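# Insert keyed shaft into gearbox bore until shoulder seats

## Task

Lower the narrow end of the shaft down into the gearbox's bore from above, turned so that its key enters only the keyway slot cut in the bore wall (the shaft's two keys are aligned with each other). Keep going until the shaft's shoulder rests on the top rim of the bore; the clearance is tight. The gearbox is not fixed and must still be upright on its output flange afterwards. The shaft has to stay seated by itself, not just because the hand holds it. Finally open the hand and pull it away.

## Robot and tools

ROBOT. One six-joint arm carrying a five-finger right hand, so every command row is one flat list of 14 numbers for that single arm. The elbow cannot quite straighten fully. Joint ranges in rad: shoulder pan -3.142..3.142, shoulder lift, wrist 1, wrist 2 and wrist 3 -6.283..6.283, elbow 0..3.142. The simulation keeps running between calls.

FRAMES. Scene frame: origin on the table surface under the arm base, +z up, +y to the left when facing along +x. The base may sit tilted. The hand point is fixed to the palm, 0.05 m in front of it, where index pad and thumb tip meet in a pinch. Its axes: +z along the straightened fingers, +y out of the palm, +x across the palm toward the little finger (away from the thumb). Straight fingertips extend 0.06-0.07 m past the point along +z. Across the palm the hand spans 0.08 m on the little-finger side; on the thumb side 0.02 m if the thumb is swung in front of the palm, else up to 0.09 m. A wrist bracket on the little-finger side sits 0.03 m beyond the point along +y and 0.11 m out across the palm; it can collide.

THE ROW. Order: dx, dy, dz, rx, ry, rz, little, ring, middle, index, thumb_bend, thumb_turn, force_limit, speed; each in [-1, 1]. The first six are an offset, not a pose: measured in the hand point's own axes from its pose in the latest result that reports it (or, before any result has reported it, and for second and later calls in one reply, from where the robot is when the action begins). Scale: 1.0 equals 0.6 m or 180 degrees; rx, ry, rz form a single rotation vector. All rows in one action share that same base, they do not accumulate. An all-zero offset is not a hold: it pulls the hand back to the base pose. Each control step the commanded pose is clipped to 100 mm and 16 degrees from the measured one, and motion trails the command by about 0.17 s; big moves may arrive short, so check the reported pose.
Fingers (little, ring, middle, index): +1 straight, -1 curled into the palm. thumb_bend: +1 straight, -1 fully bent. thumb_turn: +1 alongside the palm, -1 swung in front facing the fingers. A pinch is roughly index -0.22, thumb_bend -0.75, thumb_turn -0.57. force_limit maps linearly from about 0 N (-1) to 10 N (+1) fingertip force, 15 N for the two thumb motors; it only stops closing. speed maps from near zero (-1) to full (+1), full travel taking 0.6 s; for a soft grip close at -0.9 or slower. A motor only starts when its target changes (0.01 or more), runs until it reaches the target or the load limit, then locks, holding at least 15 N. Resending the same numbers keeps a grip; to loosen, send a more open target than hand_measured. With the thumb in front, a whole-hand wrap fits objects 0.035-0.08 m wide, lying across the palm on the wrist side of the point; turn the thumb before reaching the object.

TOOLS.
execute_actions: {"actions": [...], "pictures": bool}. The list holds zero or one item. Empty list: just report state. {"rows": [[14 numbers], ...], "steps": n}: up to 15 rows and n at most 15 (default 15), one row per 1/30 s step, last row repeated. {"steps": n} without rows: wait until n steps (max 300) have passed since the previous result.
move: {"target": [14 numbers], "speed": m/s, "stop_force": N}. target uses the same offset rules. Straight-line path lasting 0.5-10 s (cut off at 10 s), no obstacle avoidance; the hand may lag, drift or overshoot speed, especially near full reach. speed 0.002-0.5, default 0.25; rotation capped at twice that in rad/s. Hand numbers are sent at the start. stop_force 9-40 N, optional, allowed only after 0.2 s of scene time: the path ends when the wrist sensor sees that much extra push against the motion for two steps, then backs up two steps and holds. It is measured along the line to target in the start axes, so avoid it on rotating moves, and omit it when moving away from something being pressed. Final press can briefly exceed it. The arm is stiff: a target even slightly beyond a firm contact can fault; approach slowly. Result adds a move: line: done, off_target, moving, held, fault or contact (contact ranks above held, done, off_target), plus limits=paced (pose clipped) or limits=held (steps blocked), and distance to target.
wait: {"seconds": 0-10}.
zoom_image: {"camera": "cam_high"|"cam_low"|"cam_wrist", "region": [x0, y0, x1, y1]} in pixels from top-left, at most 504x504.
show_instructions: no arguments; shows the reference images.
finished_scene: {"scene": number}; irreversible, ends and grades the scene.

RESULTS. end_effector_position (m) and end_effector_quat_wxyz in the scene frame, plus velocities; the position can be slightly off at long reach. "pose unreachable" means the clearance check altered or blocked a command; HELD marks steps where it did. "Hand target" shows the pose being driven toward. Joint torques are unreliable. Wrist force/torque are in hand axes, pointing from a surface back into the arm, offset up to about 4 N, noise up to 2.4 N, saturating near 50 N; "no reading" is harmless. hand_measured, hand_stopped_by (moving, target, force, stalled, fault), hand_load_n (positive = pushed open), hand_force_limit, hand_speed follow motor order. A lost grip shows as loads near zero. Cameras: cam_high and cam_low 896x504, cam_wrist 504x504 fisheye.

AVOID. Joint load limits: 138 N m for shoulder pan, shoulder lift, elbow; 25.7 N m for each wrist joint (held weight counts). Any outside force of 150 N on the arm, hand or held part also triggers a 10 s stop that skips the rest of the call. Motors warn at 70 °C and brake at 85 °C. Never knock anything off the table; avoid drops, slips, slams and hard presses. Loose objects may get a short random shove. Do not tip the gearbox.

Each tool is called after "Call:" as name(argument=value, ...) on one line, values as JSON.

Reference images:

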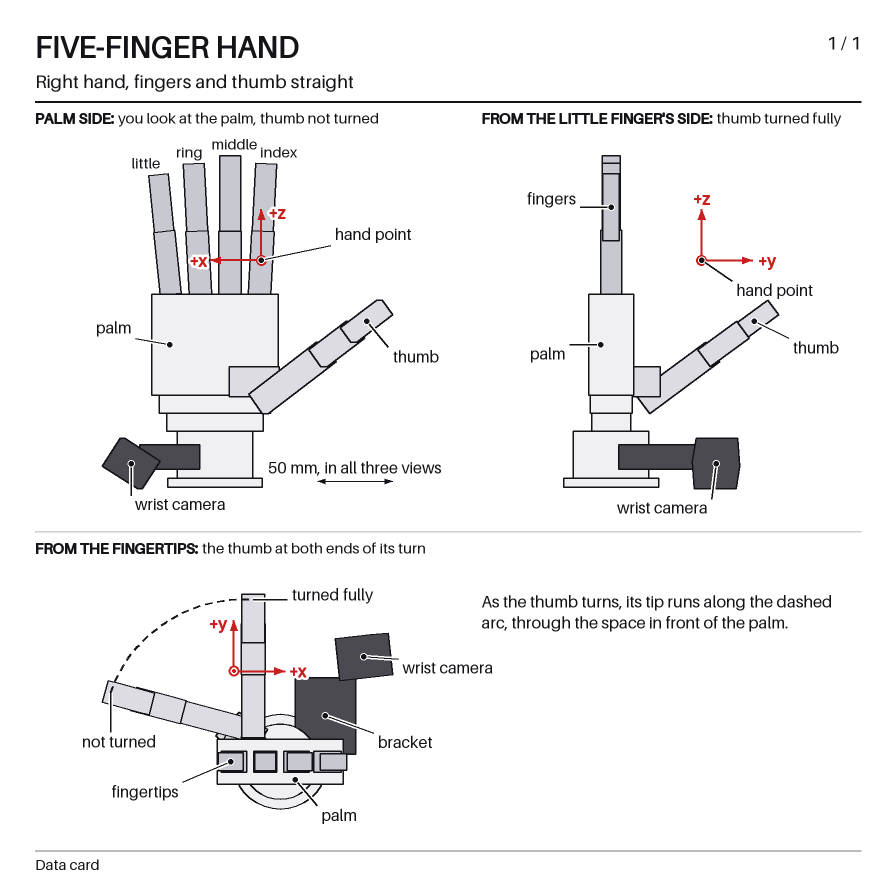

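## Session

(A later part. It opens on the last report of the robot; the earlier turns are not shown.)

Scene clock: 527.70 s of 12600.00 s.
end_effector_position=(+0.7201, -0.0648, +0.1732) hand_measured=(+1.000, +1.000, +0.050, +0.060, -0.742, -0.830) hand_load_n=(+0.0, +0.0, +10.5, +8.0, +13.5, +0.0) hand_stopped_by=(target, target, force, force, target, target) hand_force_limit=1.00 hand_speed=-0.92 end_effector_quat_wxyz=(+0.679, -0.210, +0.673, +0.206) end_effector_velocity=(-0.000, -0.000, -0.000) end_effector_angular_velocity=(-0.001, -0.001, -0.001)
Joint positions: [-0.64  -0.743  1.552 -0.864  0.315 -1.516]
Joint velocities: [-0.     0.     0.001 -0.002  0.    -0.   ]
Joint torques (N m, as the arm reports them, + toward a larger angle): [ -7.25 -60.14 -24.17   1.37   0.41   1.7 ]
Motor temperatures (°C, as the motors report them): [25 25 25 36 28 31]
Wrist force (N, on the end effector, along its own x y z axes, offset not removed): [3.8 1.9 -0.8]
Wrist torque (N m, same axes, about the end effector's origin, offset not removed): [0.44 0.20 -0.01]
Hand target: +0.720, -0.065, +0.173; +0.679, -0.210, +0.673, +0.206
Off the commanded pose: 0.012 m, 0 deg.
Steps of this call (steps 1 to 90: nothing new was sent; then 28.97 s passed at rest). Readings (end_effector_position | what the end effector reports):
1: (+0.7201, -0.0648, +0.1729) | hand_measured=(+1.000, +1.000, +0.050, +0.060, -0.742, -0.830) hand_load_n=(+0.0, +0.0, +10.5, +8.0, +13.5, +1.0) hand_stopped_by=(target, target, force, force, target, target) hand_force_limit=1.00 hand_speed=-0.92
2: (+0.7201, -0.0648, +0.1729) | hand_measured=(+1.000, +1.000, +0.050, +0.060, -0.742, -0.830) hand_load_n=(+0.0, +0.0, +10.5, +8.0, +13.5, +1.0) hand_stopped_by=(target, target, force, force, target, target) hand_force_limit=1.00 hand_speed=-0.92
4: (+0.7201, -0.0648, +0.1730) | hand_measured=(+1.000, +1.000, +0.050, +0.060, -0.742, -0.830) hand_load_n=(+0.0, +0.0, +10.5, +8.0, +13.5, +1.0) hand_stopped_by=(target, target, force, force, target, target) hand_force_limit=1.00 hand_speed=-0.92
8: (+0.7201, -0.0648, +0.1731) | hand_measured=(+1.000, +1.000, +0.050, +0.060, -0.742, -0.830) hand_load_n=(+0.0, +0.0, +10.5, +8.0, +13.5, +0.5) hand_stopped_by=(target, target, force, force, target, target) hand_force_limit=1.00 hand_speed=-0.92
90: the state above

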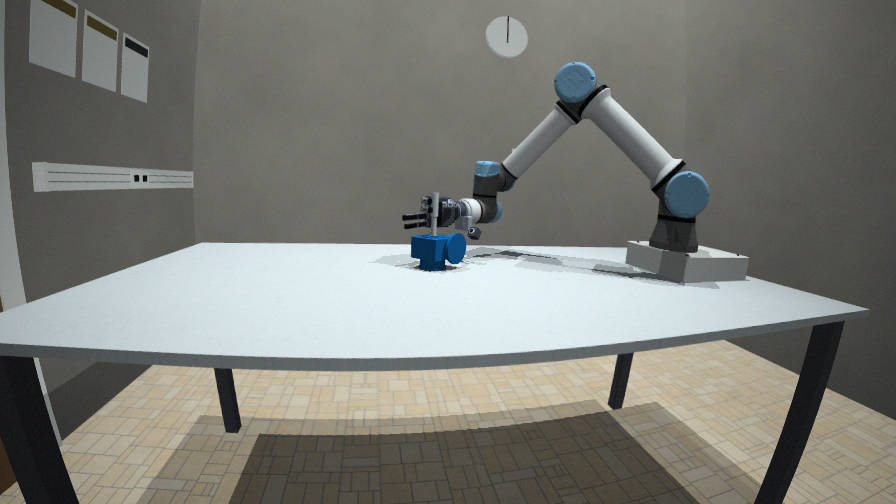

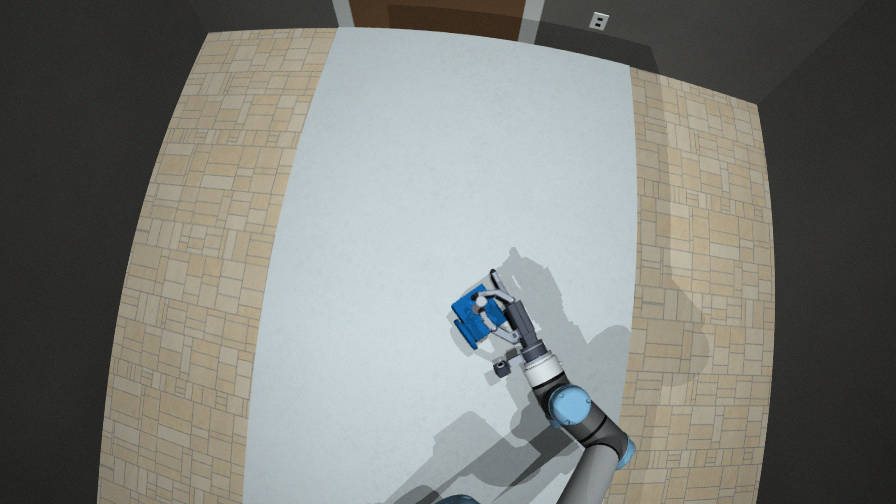

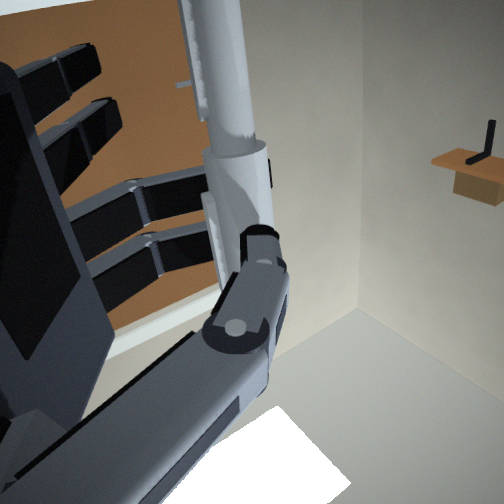

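Call:
move(target=[0,0.0004,0.0000,0.008,0,0,1,1,-0.35,-0.35,-0.75,-0.83,1,-0.92], speed=0.02)

Call:
move(target=[0.025,0.0002,-0.0002,0,0,0,1,1,-0.35,-0.35,-0.75,-0.83,1,-0.92], speed=0.004, stop_force=12)

Scene clock: 533.47 s of 12600.00 s.
end_effector_position=(+0.7200, -0.0646, +0.1732) hand_measured=(+1.000, +1.000, +0.050, +0.060, -0.742, -0.830) hand_load_n=(+0.0, +0.0, +11.5, +8.5, +11.5, +0.5) hand_stopped_by=(target, target, force, force, target, target) hand_force_limit=1.00 hand_speed=-0.92 end_effector_quat_wxyz=(+0.681, -0.202, +0.675, +0.198) end_effector_velocity=(-0.000, -0.001, -0.000) end_effector_angular_velocity=(-0.002, -0.002, -0.012)
Joint positions: [-0.639 -0.752  1.572 -0.87   0.34  -1.52 ]
Joint velocities: [-0.001 -0.004  0.009 -0.006  0.011 -0.002]
Joint torques (N m, as the arm reports them, + toward a larger angle): [  4.46 -58.72  -7.37  -2.74   2.02  -1.3 ]
Motor temperatures (°C, as the motors report them): [25 25 25 36 28 31]
Wrist force (N, on the end effector, along its own x y z axes, offset not removed): [1.7 0.8 -0.9]
Wrist torque (N m, same axes, about the end effector's origin, offset not removed): [0.13 0.27 0.14]
Hand target: +0.720, -0.065, +0.173; +0.681, -0.201, +0.676, +0.197
Off the commanded pose: 0.000 m, 0 deg.
After step 90, 1.90 s passed at rest.
move: done

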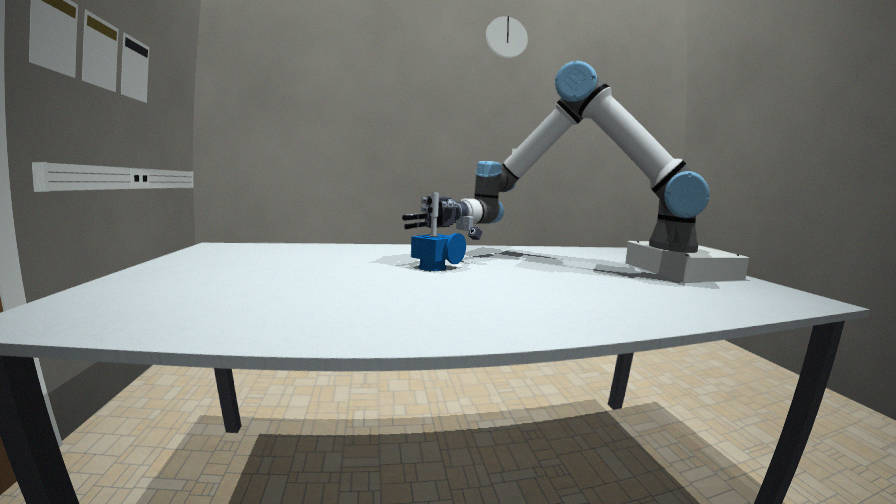

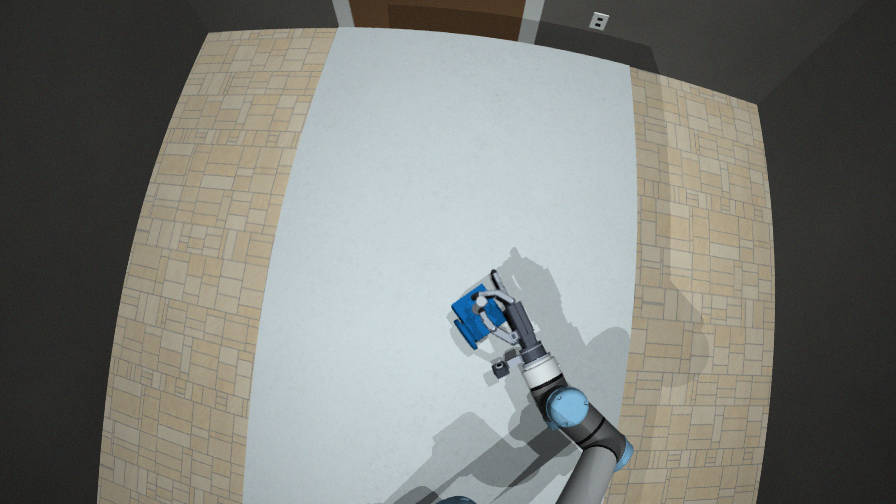

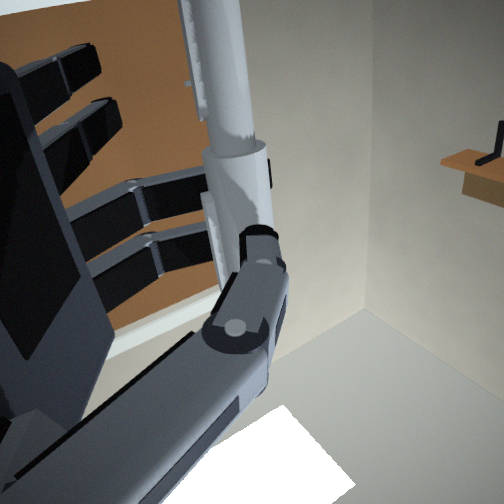

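Scene clock: 537.43 s of 12600.00 s.
end_effector_position=(+0.7200, -0.0646, +0.1583) hand_measured=(+1.000, +1.000, +0.050, +0.060, -0.742, -0.830) hand_load_n=(+0.0, +0.0, +11.5, +8.5, +11.5, +0.5) hand_stopped_by=(target, target, force, force, target, target) hand_force_limit=1.00 hand_speed=-0.92 end_effector_quat_wxyz=(+0.681, -0.202, +0.675, +0.198) end_effector_velocity=(-0.000, +0.001, -0.001) end_effector_angular_velocity=(+0.001, +0.001, +0.001)
Joint positions: [-0.639 -0.727  1.572 -0.896  0.34  -1.52 ]
Joint velocities: [ 0.001  0.002  0.    -0.002 -0.     0.001]
Joint torques (N m, as the arm reports them, + toward a larger angle): [  5.93 -42.45 -21.74  -2.5    1.99  -1.42]
Motor temperatures (°C, as the motors report them): [25 25 25 36 28 31]
Wrist force (N, on the end effector, along its own x y z axes, offset not removed): [-0.2 -2.7 3.8]
Wrist torque (N m, same axes, about the end effector's origin, offset not removed): [-0.52 -0.19 0.04]
Hand target: +0.720, -0.065, +0.158; +0.681, -0.202, +0.675, +0.198
Off the commanded pose: 0.000 m, 0 deg.
move: done

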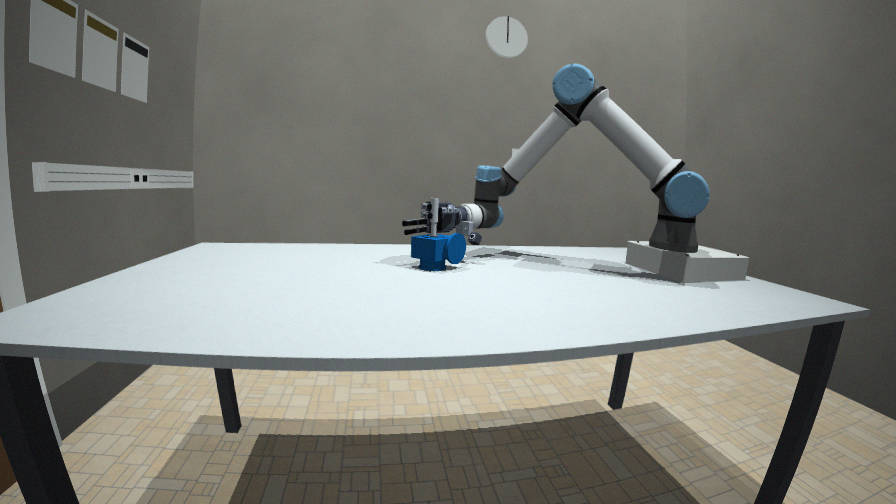

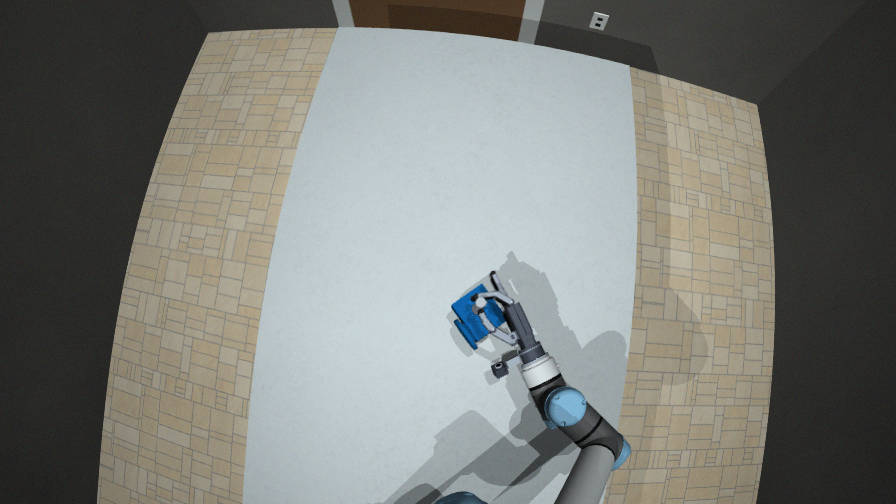

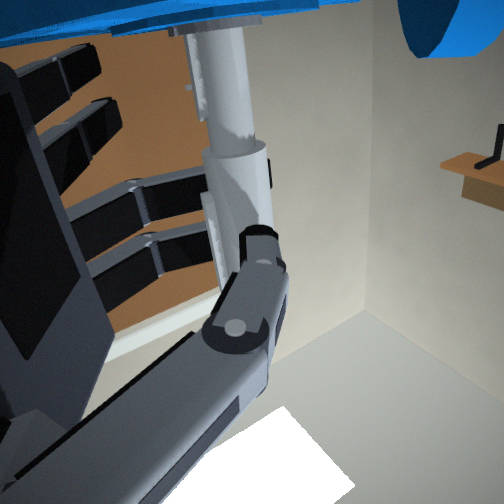

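Sliding freely. Continue.

Call:
move(target=[0.06,0.0005,-0.0005,0,0,0,1,1,-0.35,-0.35,-0.75,-0.83,1,-0.92], speed=0.005, stop_force=10)

Scene clock: 541.43 s of 12600.00 s.
end_effector_position=(+0.7200, -0.0646, +0.1557) hand_measured=(+1.000, +1.000, +0.050, +0.060, -0.742, -0.830) hand_load_n=(+0.0, +0.0, +11.0, +8.5, +11.5, +1.0) hand_stopped_by=(target, target, force, force, target, target) hand_force_limit=1.00 hand_speed=-0.92 end_effector_quat_wxyz=(+0.681, -0.202, +0.675, +0.198) end_effector_velocity=(+0.000, -0.000, +0.001) end_effector_angular_velocity=(+0.000, +0.001, -0.002)
Joint positions: [-0.639 -0.722  1.572 -0.901  0.34  -1.52 ]
Joint velocities: [-0.    -0.002 -0.     0.004  0.002 -0.002]
Joint torques (N m, as the arm reports them, + toward a larger angle): [  4.28 -42.79  -8.24   2.71   2.1   -1.33]
Motor temperatures (°C, as the motors report them): [25 25 25 36 28 31]
Wrist force (N, on the end effector, along its own x y z axes, offset not removed): [-29.9 0.6 -1.7]
Wrist torque (N m, same axes, about the end effector's origin, offset not removed): [-0.31 1.67 -1.45]
Hand target: +0.720, -0.065, +0.156; +0.681, -0.202, +0.675, +0.198
Off the commanded pose: 0.033 m, 0 deg.
After step 90, 0.10 s passed at rest.
move: contact

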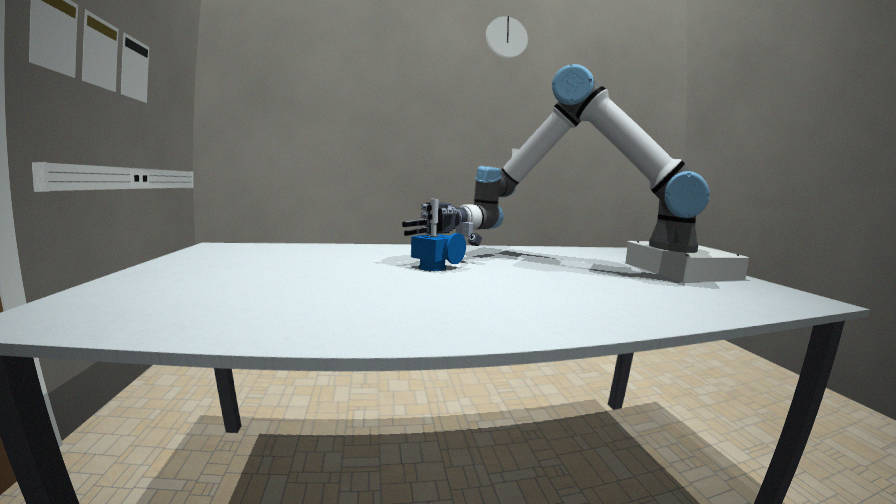

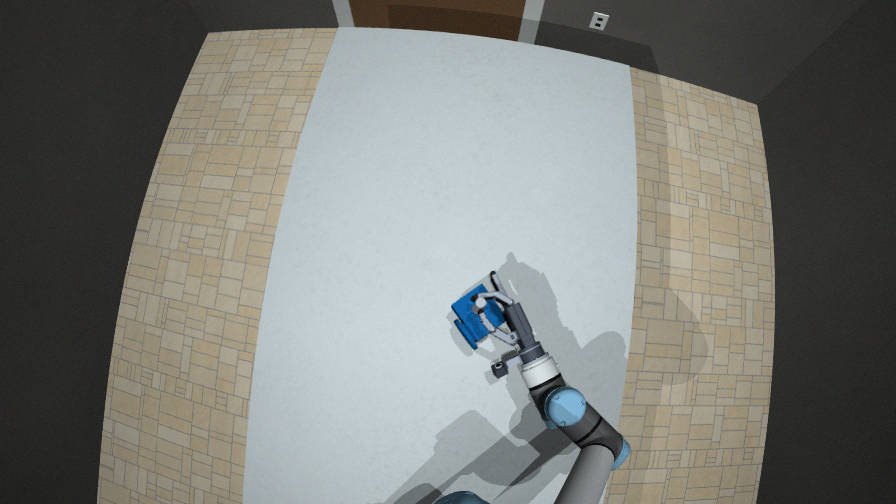

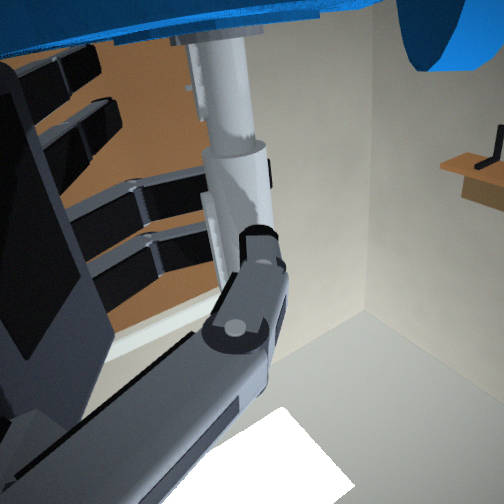

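Call:
move(target=[-0.002,0,0,0,0,0,1,1,0.075,0.10,-0.75,-0.83,1,-0.97], speed=0.005)

Scene clock: 547.57 s of 12600.00 s.
end_effector_position=(+0.7200, -0.0646, +0.1568) hand_measured=(+1.000, +1.000, +0.078, +0.100, -0.744, -0.830) hand_load_n=(+0.0, +0.0, +4.5, +0.0, +6.0, -0.5) hand_stopped_by=(target, target, target, target, target, target) hand_force_limit=1.00 hand_speed=-0.97 end_effector_quat_wxyz=(+0.681, -0.202, +0.675, +0.198) end_effector_velocity=(+0.000, -0.001, +0.001) end_effector_angular_velocity=(-0.000, -0.001, -0.001)
Joint positions: [-0.639 -0.724  1.572 -0.899  0.34  -1.52 ]
Joint velocities: [-0.001 -0.001 -0.     0.     0.     0.001]
Joint torques (N m, as the arm reports them, + toward a larger angle): [ -8.48 -60.07 -10.42   1.41  -1.45   1.17]
Motor temperatures (°C, as the motors report them): [25 25 25 36 28 31]
Wrist force (N, on the end effector, along its own x y z axes, offset not removed): [1.8 0.8 -2.5]
Wrist torque (N m, same axes, about the end effector's origin, offset not removed): [0.04 0.64 -0.20]
Hand target: +0.720, -0.065, +0.157; +0.681, -0.202, +0.675, +0.198
Off the commanded pose: 0.000 m, 0 deg.
After step 90, 2.10 s passed at rest.
move: done

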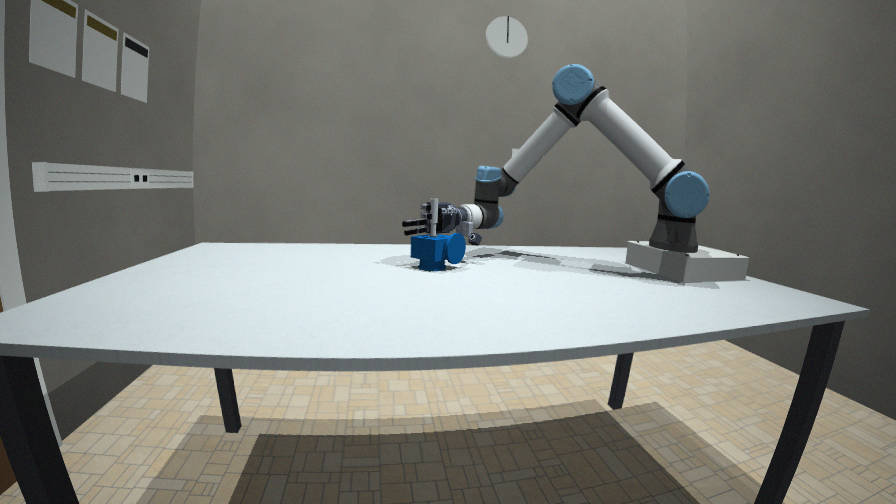

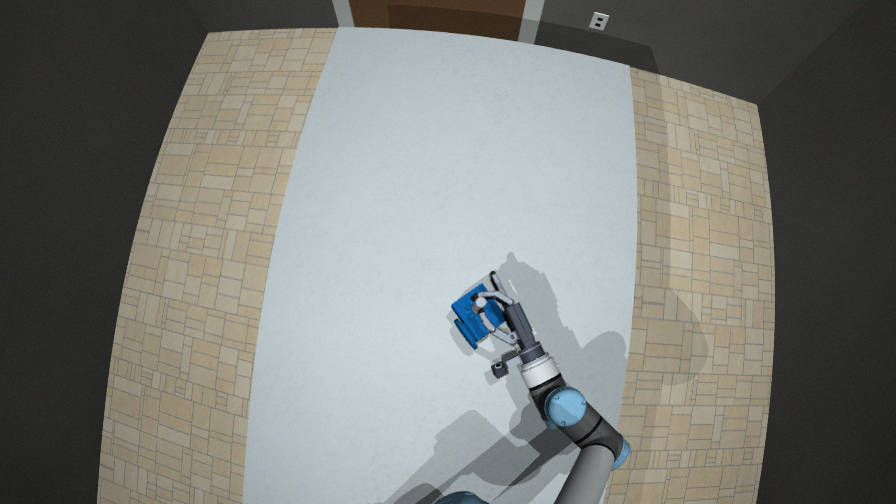

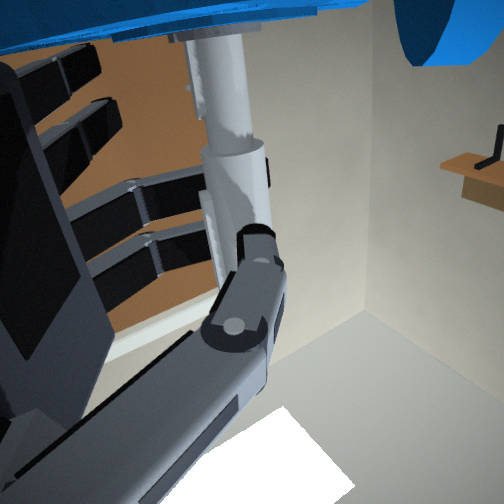

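Call:
execute_actions(actions=[{"rows":[[0,0,0,0,0,0,1,1,0.09,0.12,-0.75,-0.83,1,-0.98]],"steps":15}])

Scene clock: 554.40 s of 12600.00 s.
end_effector_position=(+0.7200, -0.0646, +0.1569) hand_measured=(+1.000, +1.000, +0.090, +0.114, -0.746, -0.830) hand_load_n=(+0.0, +0.0, +0.0, +0.0, +3.5, -0.5) hand_stopped_by=(target, target, moving, moving, target, target) hand_force_limit=1.00 hand_speed=-0.98 end_effector_quat_wxyz=(+0.681, -0.202, +0.675, +0.198) end_effector_velocity=(+0.000, -0.000, +0.000) end_effector_angular_velocity=(-0.001, -0.002, -0.000)
Joint positions: [-0.639 -0.724  1.572 -0.899  0.34  -1.52 ]
Joint velocities: [-0.    -0.    -0.    -0.002  0.     0.   ]
Joint torques (N m, as the arm reports them, + toward a larger angle): [ -8.4  -57.16 -21.99   0.98   1.32  -0.56]
Motor temperatures (°C, as the motors report them): [25 25 25 36 28 31]
Wrist force (N, on the end effector, along its own x y z axes, offset not removed): [-1.7 2.9 -0.8]
Wrist torque (N m, same axes, about the end effector's origin, offset not removed): [-0.20 0.21 -0.29]
Hand target: +0.720, -0.065, +0.157; +0.681, -0.202, +0.675, +0.198
Off the commanded pose: 0.000 m, 0 deg.
Steps of this call (steps 1 to 90: nothing new was sent; then 3.33 s passed at rest; steps 91 to 105: all 15 steps of this action). Readings (end_effector_position | what the end effector reports):
91: (+0.7200, -0.0646, +0.1569) | hand_measured=(+1.000, +1.000, +0.078, +0.100, -0.744, -0.830) hand_load_n=(+0.0, +0.0, +4.5, +0.0, +6.0, -0.5) hand_stopped_by=(target, target, moving, moving, target, target) hand_force_limit=1.00 hand_speed=-0.98
92: (+0.7200, -0.0646, +0.1569) | hand_measured=(+1.000, +1.000, +0.078, +0.100, -0.744, -0.830) hand_load_n=(+0.0, +0.0, +4.5, +0.0, +6.0, -0.5) hand_stopped_by=(target, target, moving, moving, target, target) hand_force_limit=1.00 hand_speed=-0.98
94: (+0.7200, -0.0646, +0.1569) | hand_measured=(+1.000, +1.000, +0.078, +0.100, -0.744, -0.830) hand_load_n=(+0.0, +0.0, +4.0, +0.0, +6.0, -0.5) hand_stopped_by=(target, target, moving, moving, target, target) hand_force_limit=1.00 hand_speed=-0.98
98: (+0.7200, -0.0646, +0.1569) | hand_measured=(+1.000, +1.000, +0.082, +0.106, -0.744, -0.830) hand_load_n=(+0.0, +0.0, +2.5, +0.0, +5.0, -0.5) hand_stopped_by=(target, target, moving, moving, target, target) hand_force_limit=1.00 hand_speed=-0.98
105: the state above

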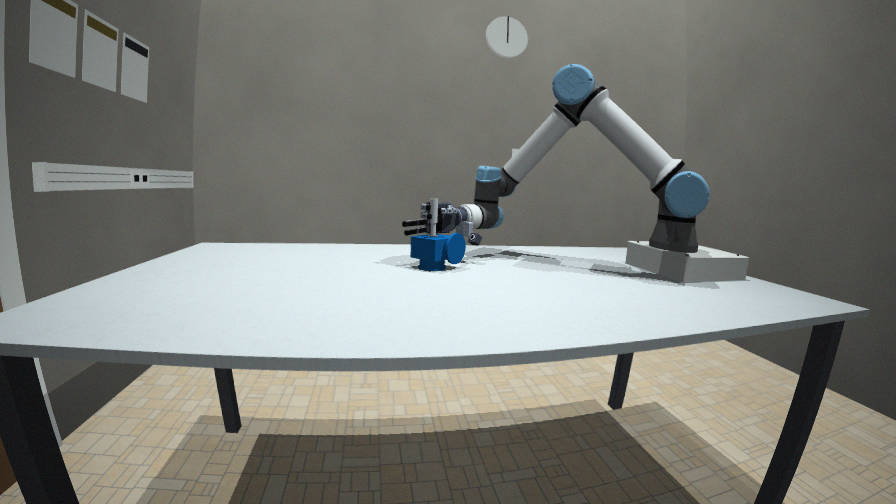

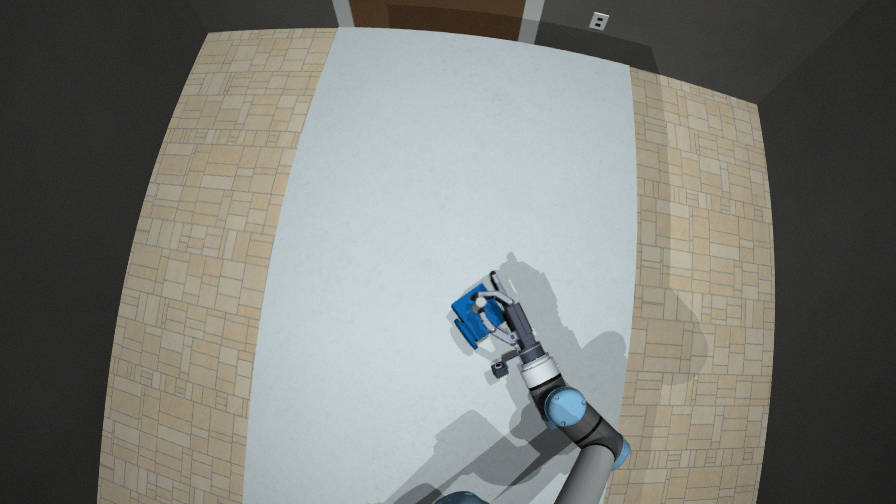

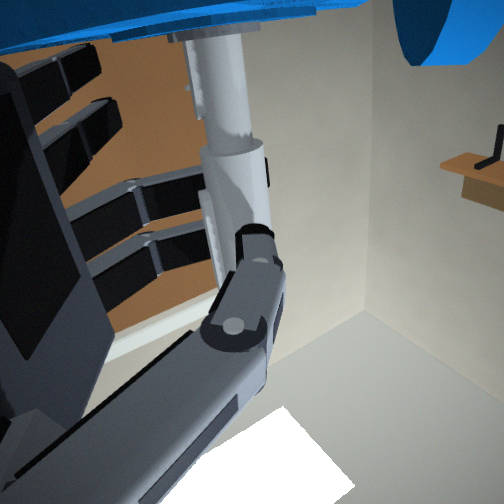

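Call:
move(target=[-0.048,-0.0004,0.0004,0,0,0,1,1,0.12,0.3,-0.75,-0.83,1,-0.9], speed=0.015)

Scene clock: 559.67 s of 12600.00 s.
end_effector_position=(+0.7201, -0.0646, +0.1854) hand_measured=(+1.000, +1.000, +0.120, +0.300, -0.748, -0.830) hand_load_n=(+0.0, +0.0, +0.0, +0.0, +1.0, -1.0) hand_stopped_by=(target, target, target, target, target, target) hand_force_limit=1.00 hand_speed=-0.90 end_effector_quat_wxyz=(+0.681, -0.202, +0.675, +0.198) end_effector_velocity=(-0.000, +0.000, +0.003) end_effector_angular_velocity=(+0.001, +0.001, +0.000)
Joint positions: [-0.639 -0.773  1.571 -0.849  0.339 -1.519]
Joint velocities: [ 0.    -0.005 -0.     0.005 -0.     0.001]
Joint torques (N m, as the arm reports them, + toward a larger angle): [ -9.07 -58.71 -23.17   1.65  -2.41  -0.52]
Motor temperatures (°C, as the motors report them): [25 25 25 36 28 31]
Wrist force (N, on the end effector, along its own x y z axes, offset not removed): [0.6 -0.8 -1.9]
Wrist torque (N m, same axes, about the end effector's origin, offset not removed): [-0.22 0.35 -0.17]
Hand target: +0.720, -0.065, +0.186; +0.681, -0.202, +0.675, +0.198
Off the commanded pose: 0.000 m, 0 deg.
After step 90, 0.07 s passed at rest.
move: done

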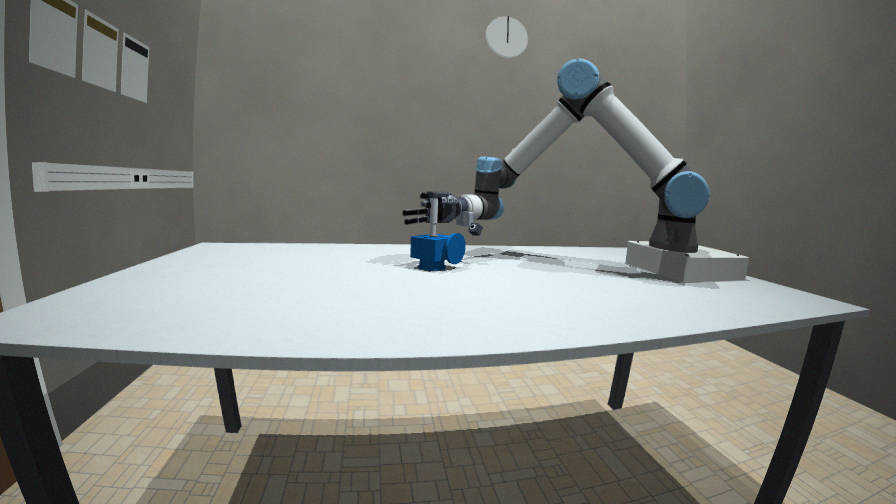

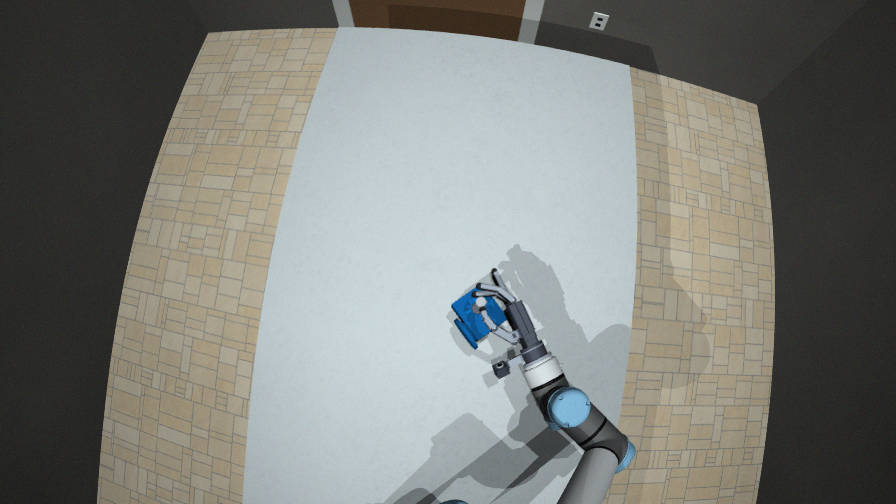

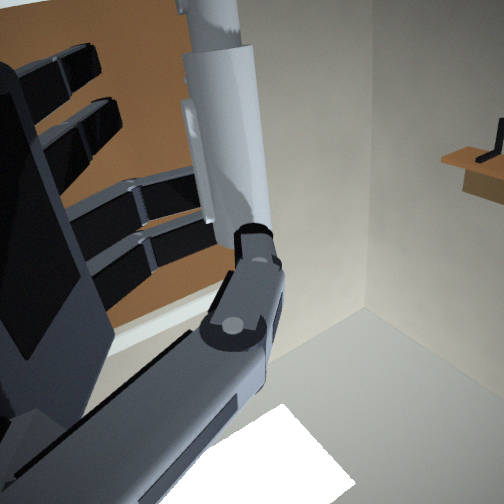

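Worked. Regrip with middle and lower.

Call:
move(target=[0,0,0,0,0,0,1,1,-0.2,0.3,-0.75,-0.83,0.2,-0.92])

Call:
move(target=[0.047,0.0004,-0.0004,0,0,0,1,1,-0.2,0.3,-0.75,-0.83,0.2,-0.92], speed=0.01, stop_force=12)

Scene clock: 565.33 s of 12600.00 s.
end_effector_position=(+0.7201, -0.0646, +0.1854) hand_measured=(+1.000, +1.000, +0.074, +0.300, -0.748, -0.830) hand_load_n=(+0.0, +0.0, +7.0, +0.0, +2.5, -1.5) hand_stopped_by=(target, target, force, target, target, target) hand_force_limit=0.20 hand_speed=-0.92 end_effector_quat_wxyz=(+0.681, -0.202, +0.675, +0.198) end_effector_velocity=(+0.000, -0.001, -0.000) end_effector_angular_velocity=(+0.001, +0.001, -0.002)
Joint positions: [-0.639 -0.773  1.571 -0.849  0.339 -1.519]
Joint velocities: [-0.001  0.001 -0.    -0.001  0.001  0.001]
Joint torques (N m, as the arm reports them, + toward a larger angle): [ -6.76 -42.38 -13.95  -2.62  -1.95   1.63]
Motor temperatures (°C, as the motors report them): [25 25 25 36 28 31]
Wrist force (N, on the end effector, along its own x y z axes, offset not removed): [0.2 1.6 2.6]
Wrist torque (N m, same axes, about the end effector's origin, offset not removed): [0.25 0.13 -0.14]
Hand target: +0.720, -0.065, +0.185; +0.681, -0.202, +0.675, +0.198
Off the commanded pose: 0.000 m, 0 deg.
After step 90, 1.97 s passed at rest.
move: done

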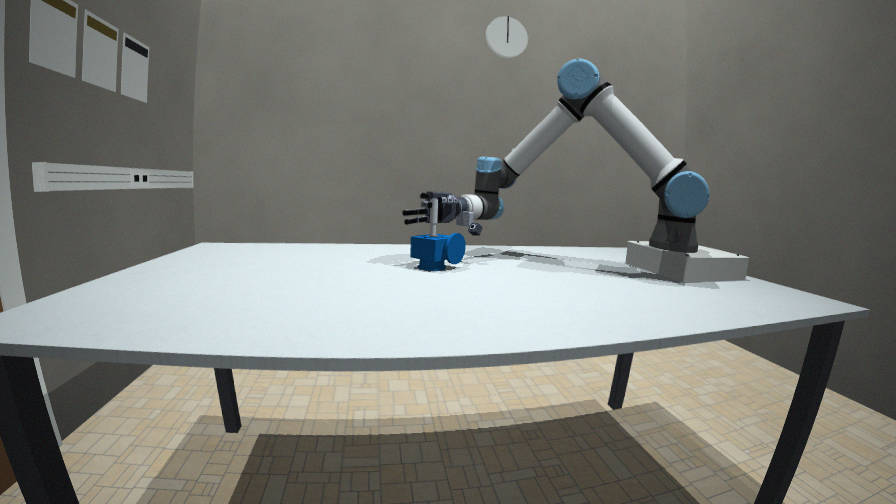

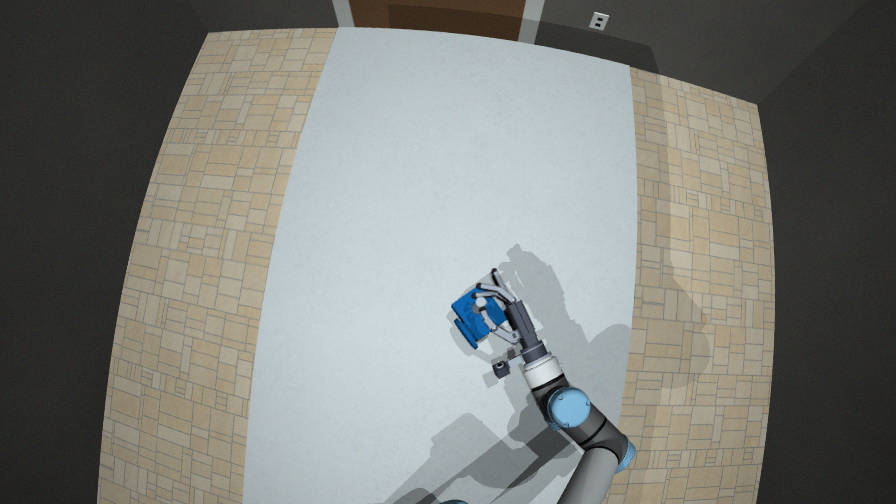

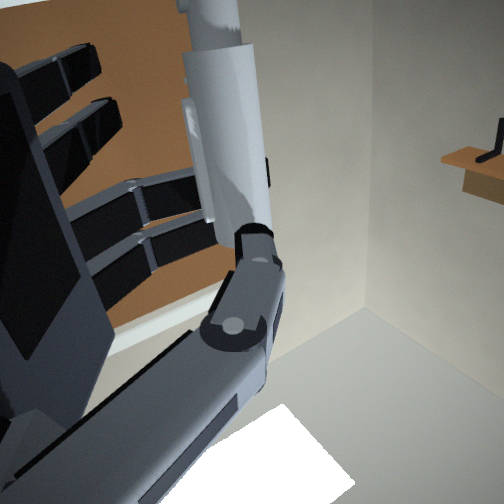

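Scene clock: 568.37 s of 12600.00 s.
end_effector_position=(+0.7200, -0.0646, +0.1576) hand_measured=(+1.000, +1.000, +0.074, +0.300, -0.748, -0.830) hand_load_n=(+0.0, +0.0, +7.5, +0.0, +2.0, -1.5) hand_stopped_by=(target, target, force, target, target, target) hand_force_limit=0.20 hand_speed=-0.92 end_effector_quat_wxyz=(+0.681, -0.202, +0.675, +0.198) end_effector_velocity=(+0.000, +0.000, -0.003) end_effector_angular_velocity=(-0.000, -0.000, -0.001)
Joint positions: [-0.639 -0.725  1.572 -0.898  0.34  -1.52 ]
Joint velocities: [ 0.001  0.006 -0.    -0.005  0.001 -0.001]
Joint torques (N m, as the arm reports them, + toward a larger angle): [  5.62 -42.43 -21.68  -2.43   1.26  -0.82]
Motor temperatures (°C, as the motors report them): [25 25 25 36 28 31]
Wrist force (N, on the end effector, along its own x y z axes, offset not removed): [-1.4 -2.5 2.3]
Wrist torque (N m, same axes, about the end effector's origin, offset not removed): [0.14 0.24 -0.10]
Hand target: +0.720, -0.065, +0.157; +0.681, -0.202, +0.675, +0.198
Off the commanded pose: 0.000 m, 0 deg.
move: done

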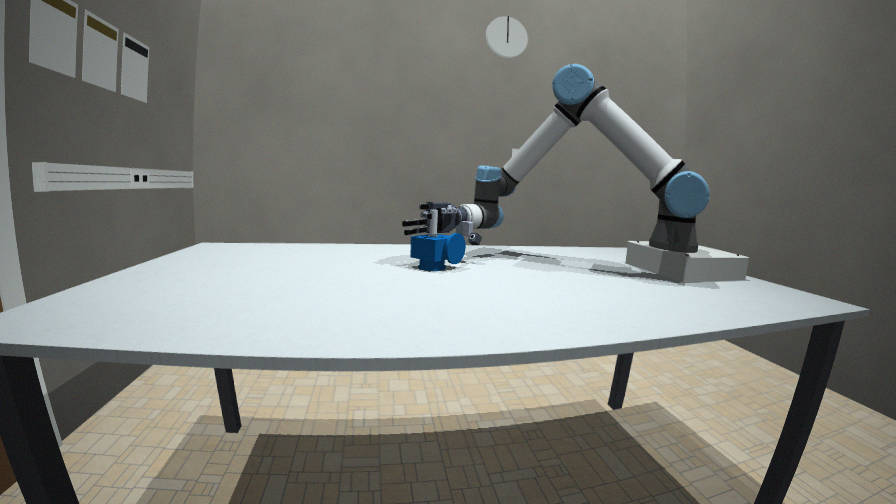

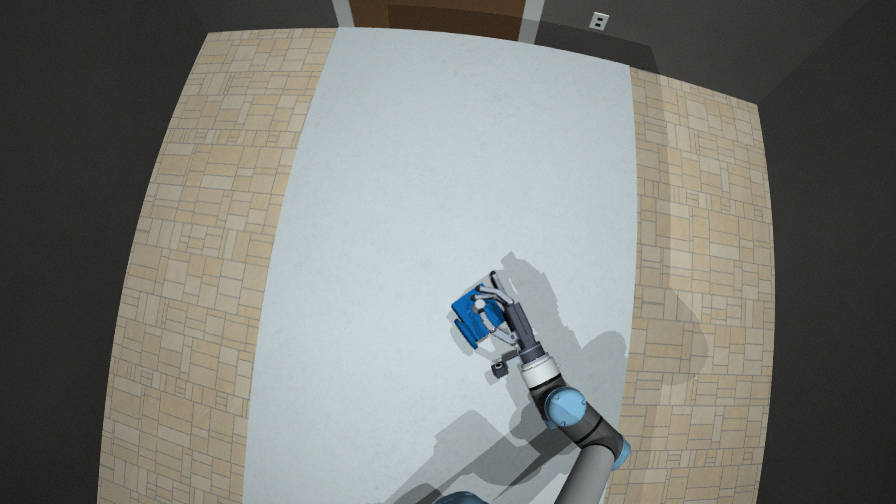

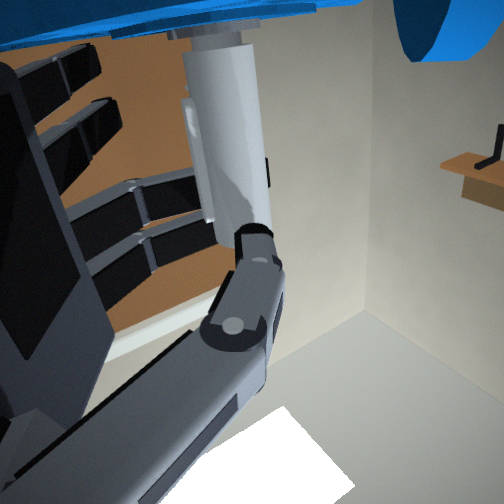

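About 4 mm left. Release.

Call:
move(target=[0,0,-0.003,0,0,0,1,1,0.3,0.3,-0.75,-0.83,0.2,-0.85], speed=0.002)

Scene clock: 573.07 s of 12600.00 s.
end_effector_position=(+0.7185, -0.0656, +0.1575) hand_measured=(+1.000, +1.000, +0.300, +0.300, -0.750, -0.830) hand_load_n=(+0.0, +0.0, +0.0, +0.0, +0.0, +0.0) hand_stopped_by=(target, target, target, target, target, target) hand_force_limit=0.20 hand_speed=-0.85 end_effector_quat_wxyz=(+0.681, -0.202, +0.675, +0.198) end_effector_velocity=(-0.000, -0.000, +0.000) end_effector_angular_velocity=(+0.000, +0.001, +0.000)
Joint positions: [-0.642 -0.727  1.576 -0.9    0.337 -1.519]
Joint velocities: [-0.001 -0.001  0.001  0.001 -0.001 -0.   ]
Joint torques (N m, as the arm reports them, + toward a larger angle): [ -9.22 -58.14  -7.05  -2.52  -2.79   1.45]
Motor temperatures (°C, as the motors report them): [25 25 25 36 28 31]
Wrist force (N, on the end effector, along its own x y z axes, offset not removed): [1.1 0.6 0.8]
Wrist torque (N m, same axes, about the end effector's origin, offset not removed): [-0.02 0.03 -0.01]
Hand target: +0.718, -0.066, +0.158; +0.681, -0.202, +0.675, +0.198
Off the commanded pose: 0.000 m, 0 deg.
After step 90, 0.53 s passed at rest.
move: done

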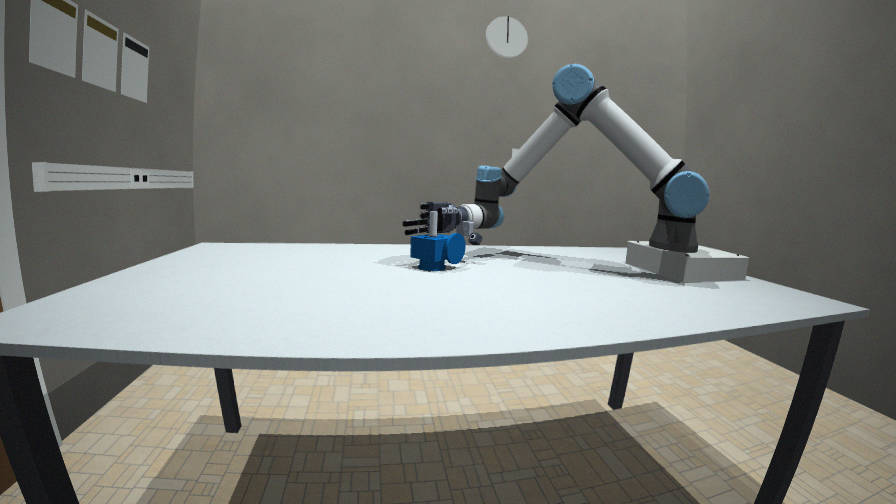

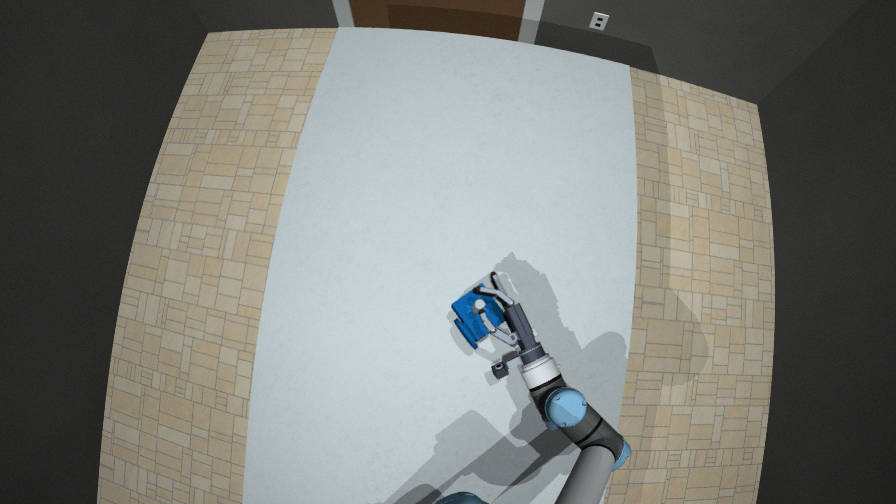

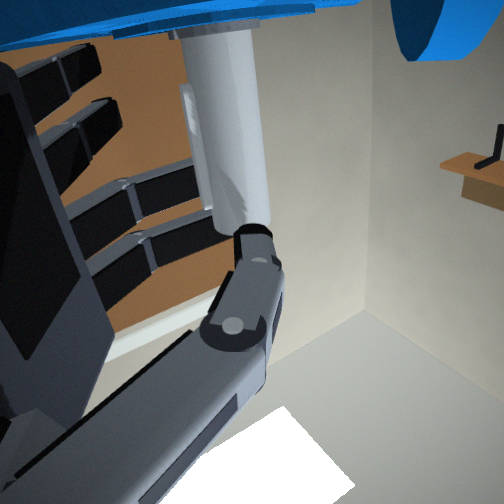

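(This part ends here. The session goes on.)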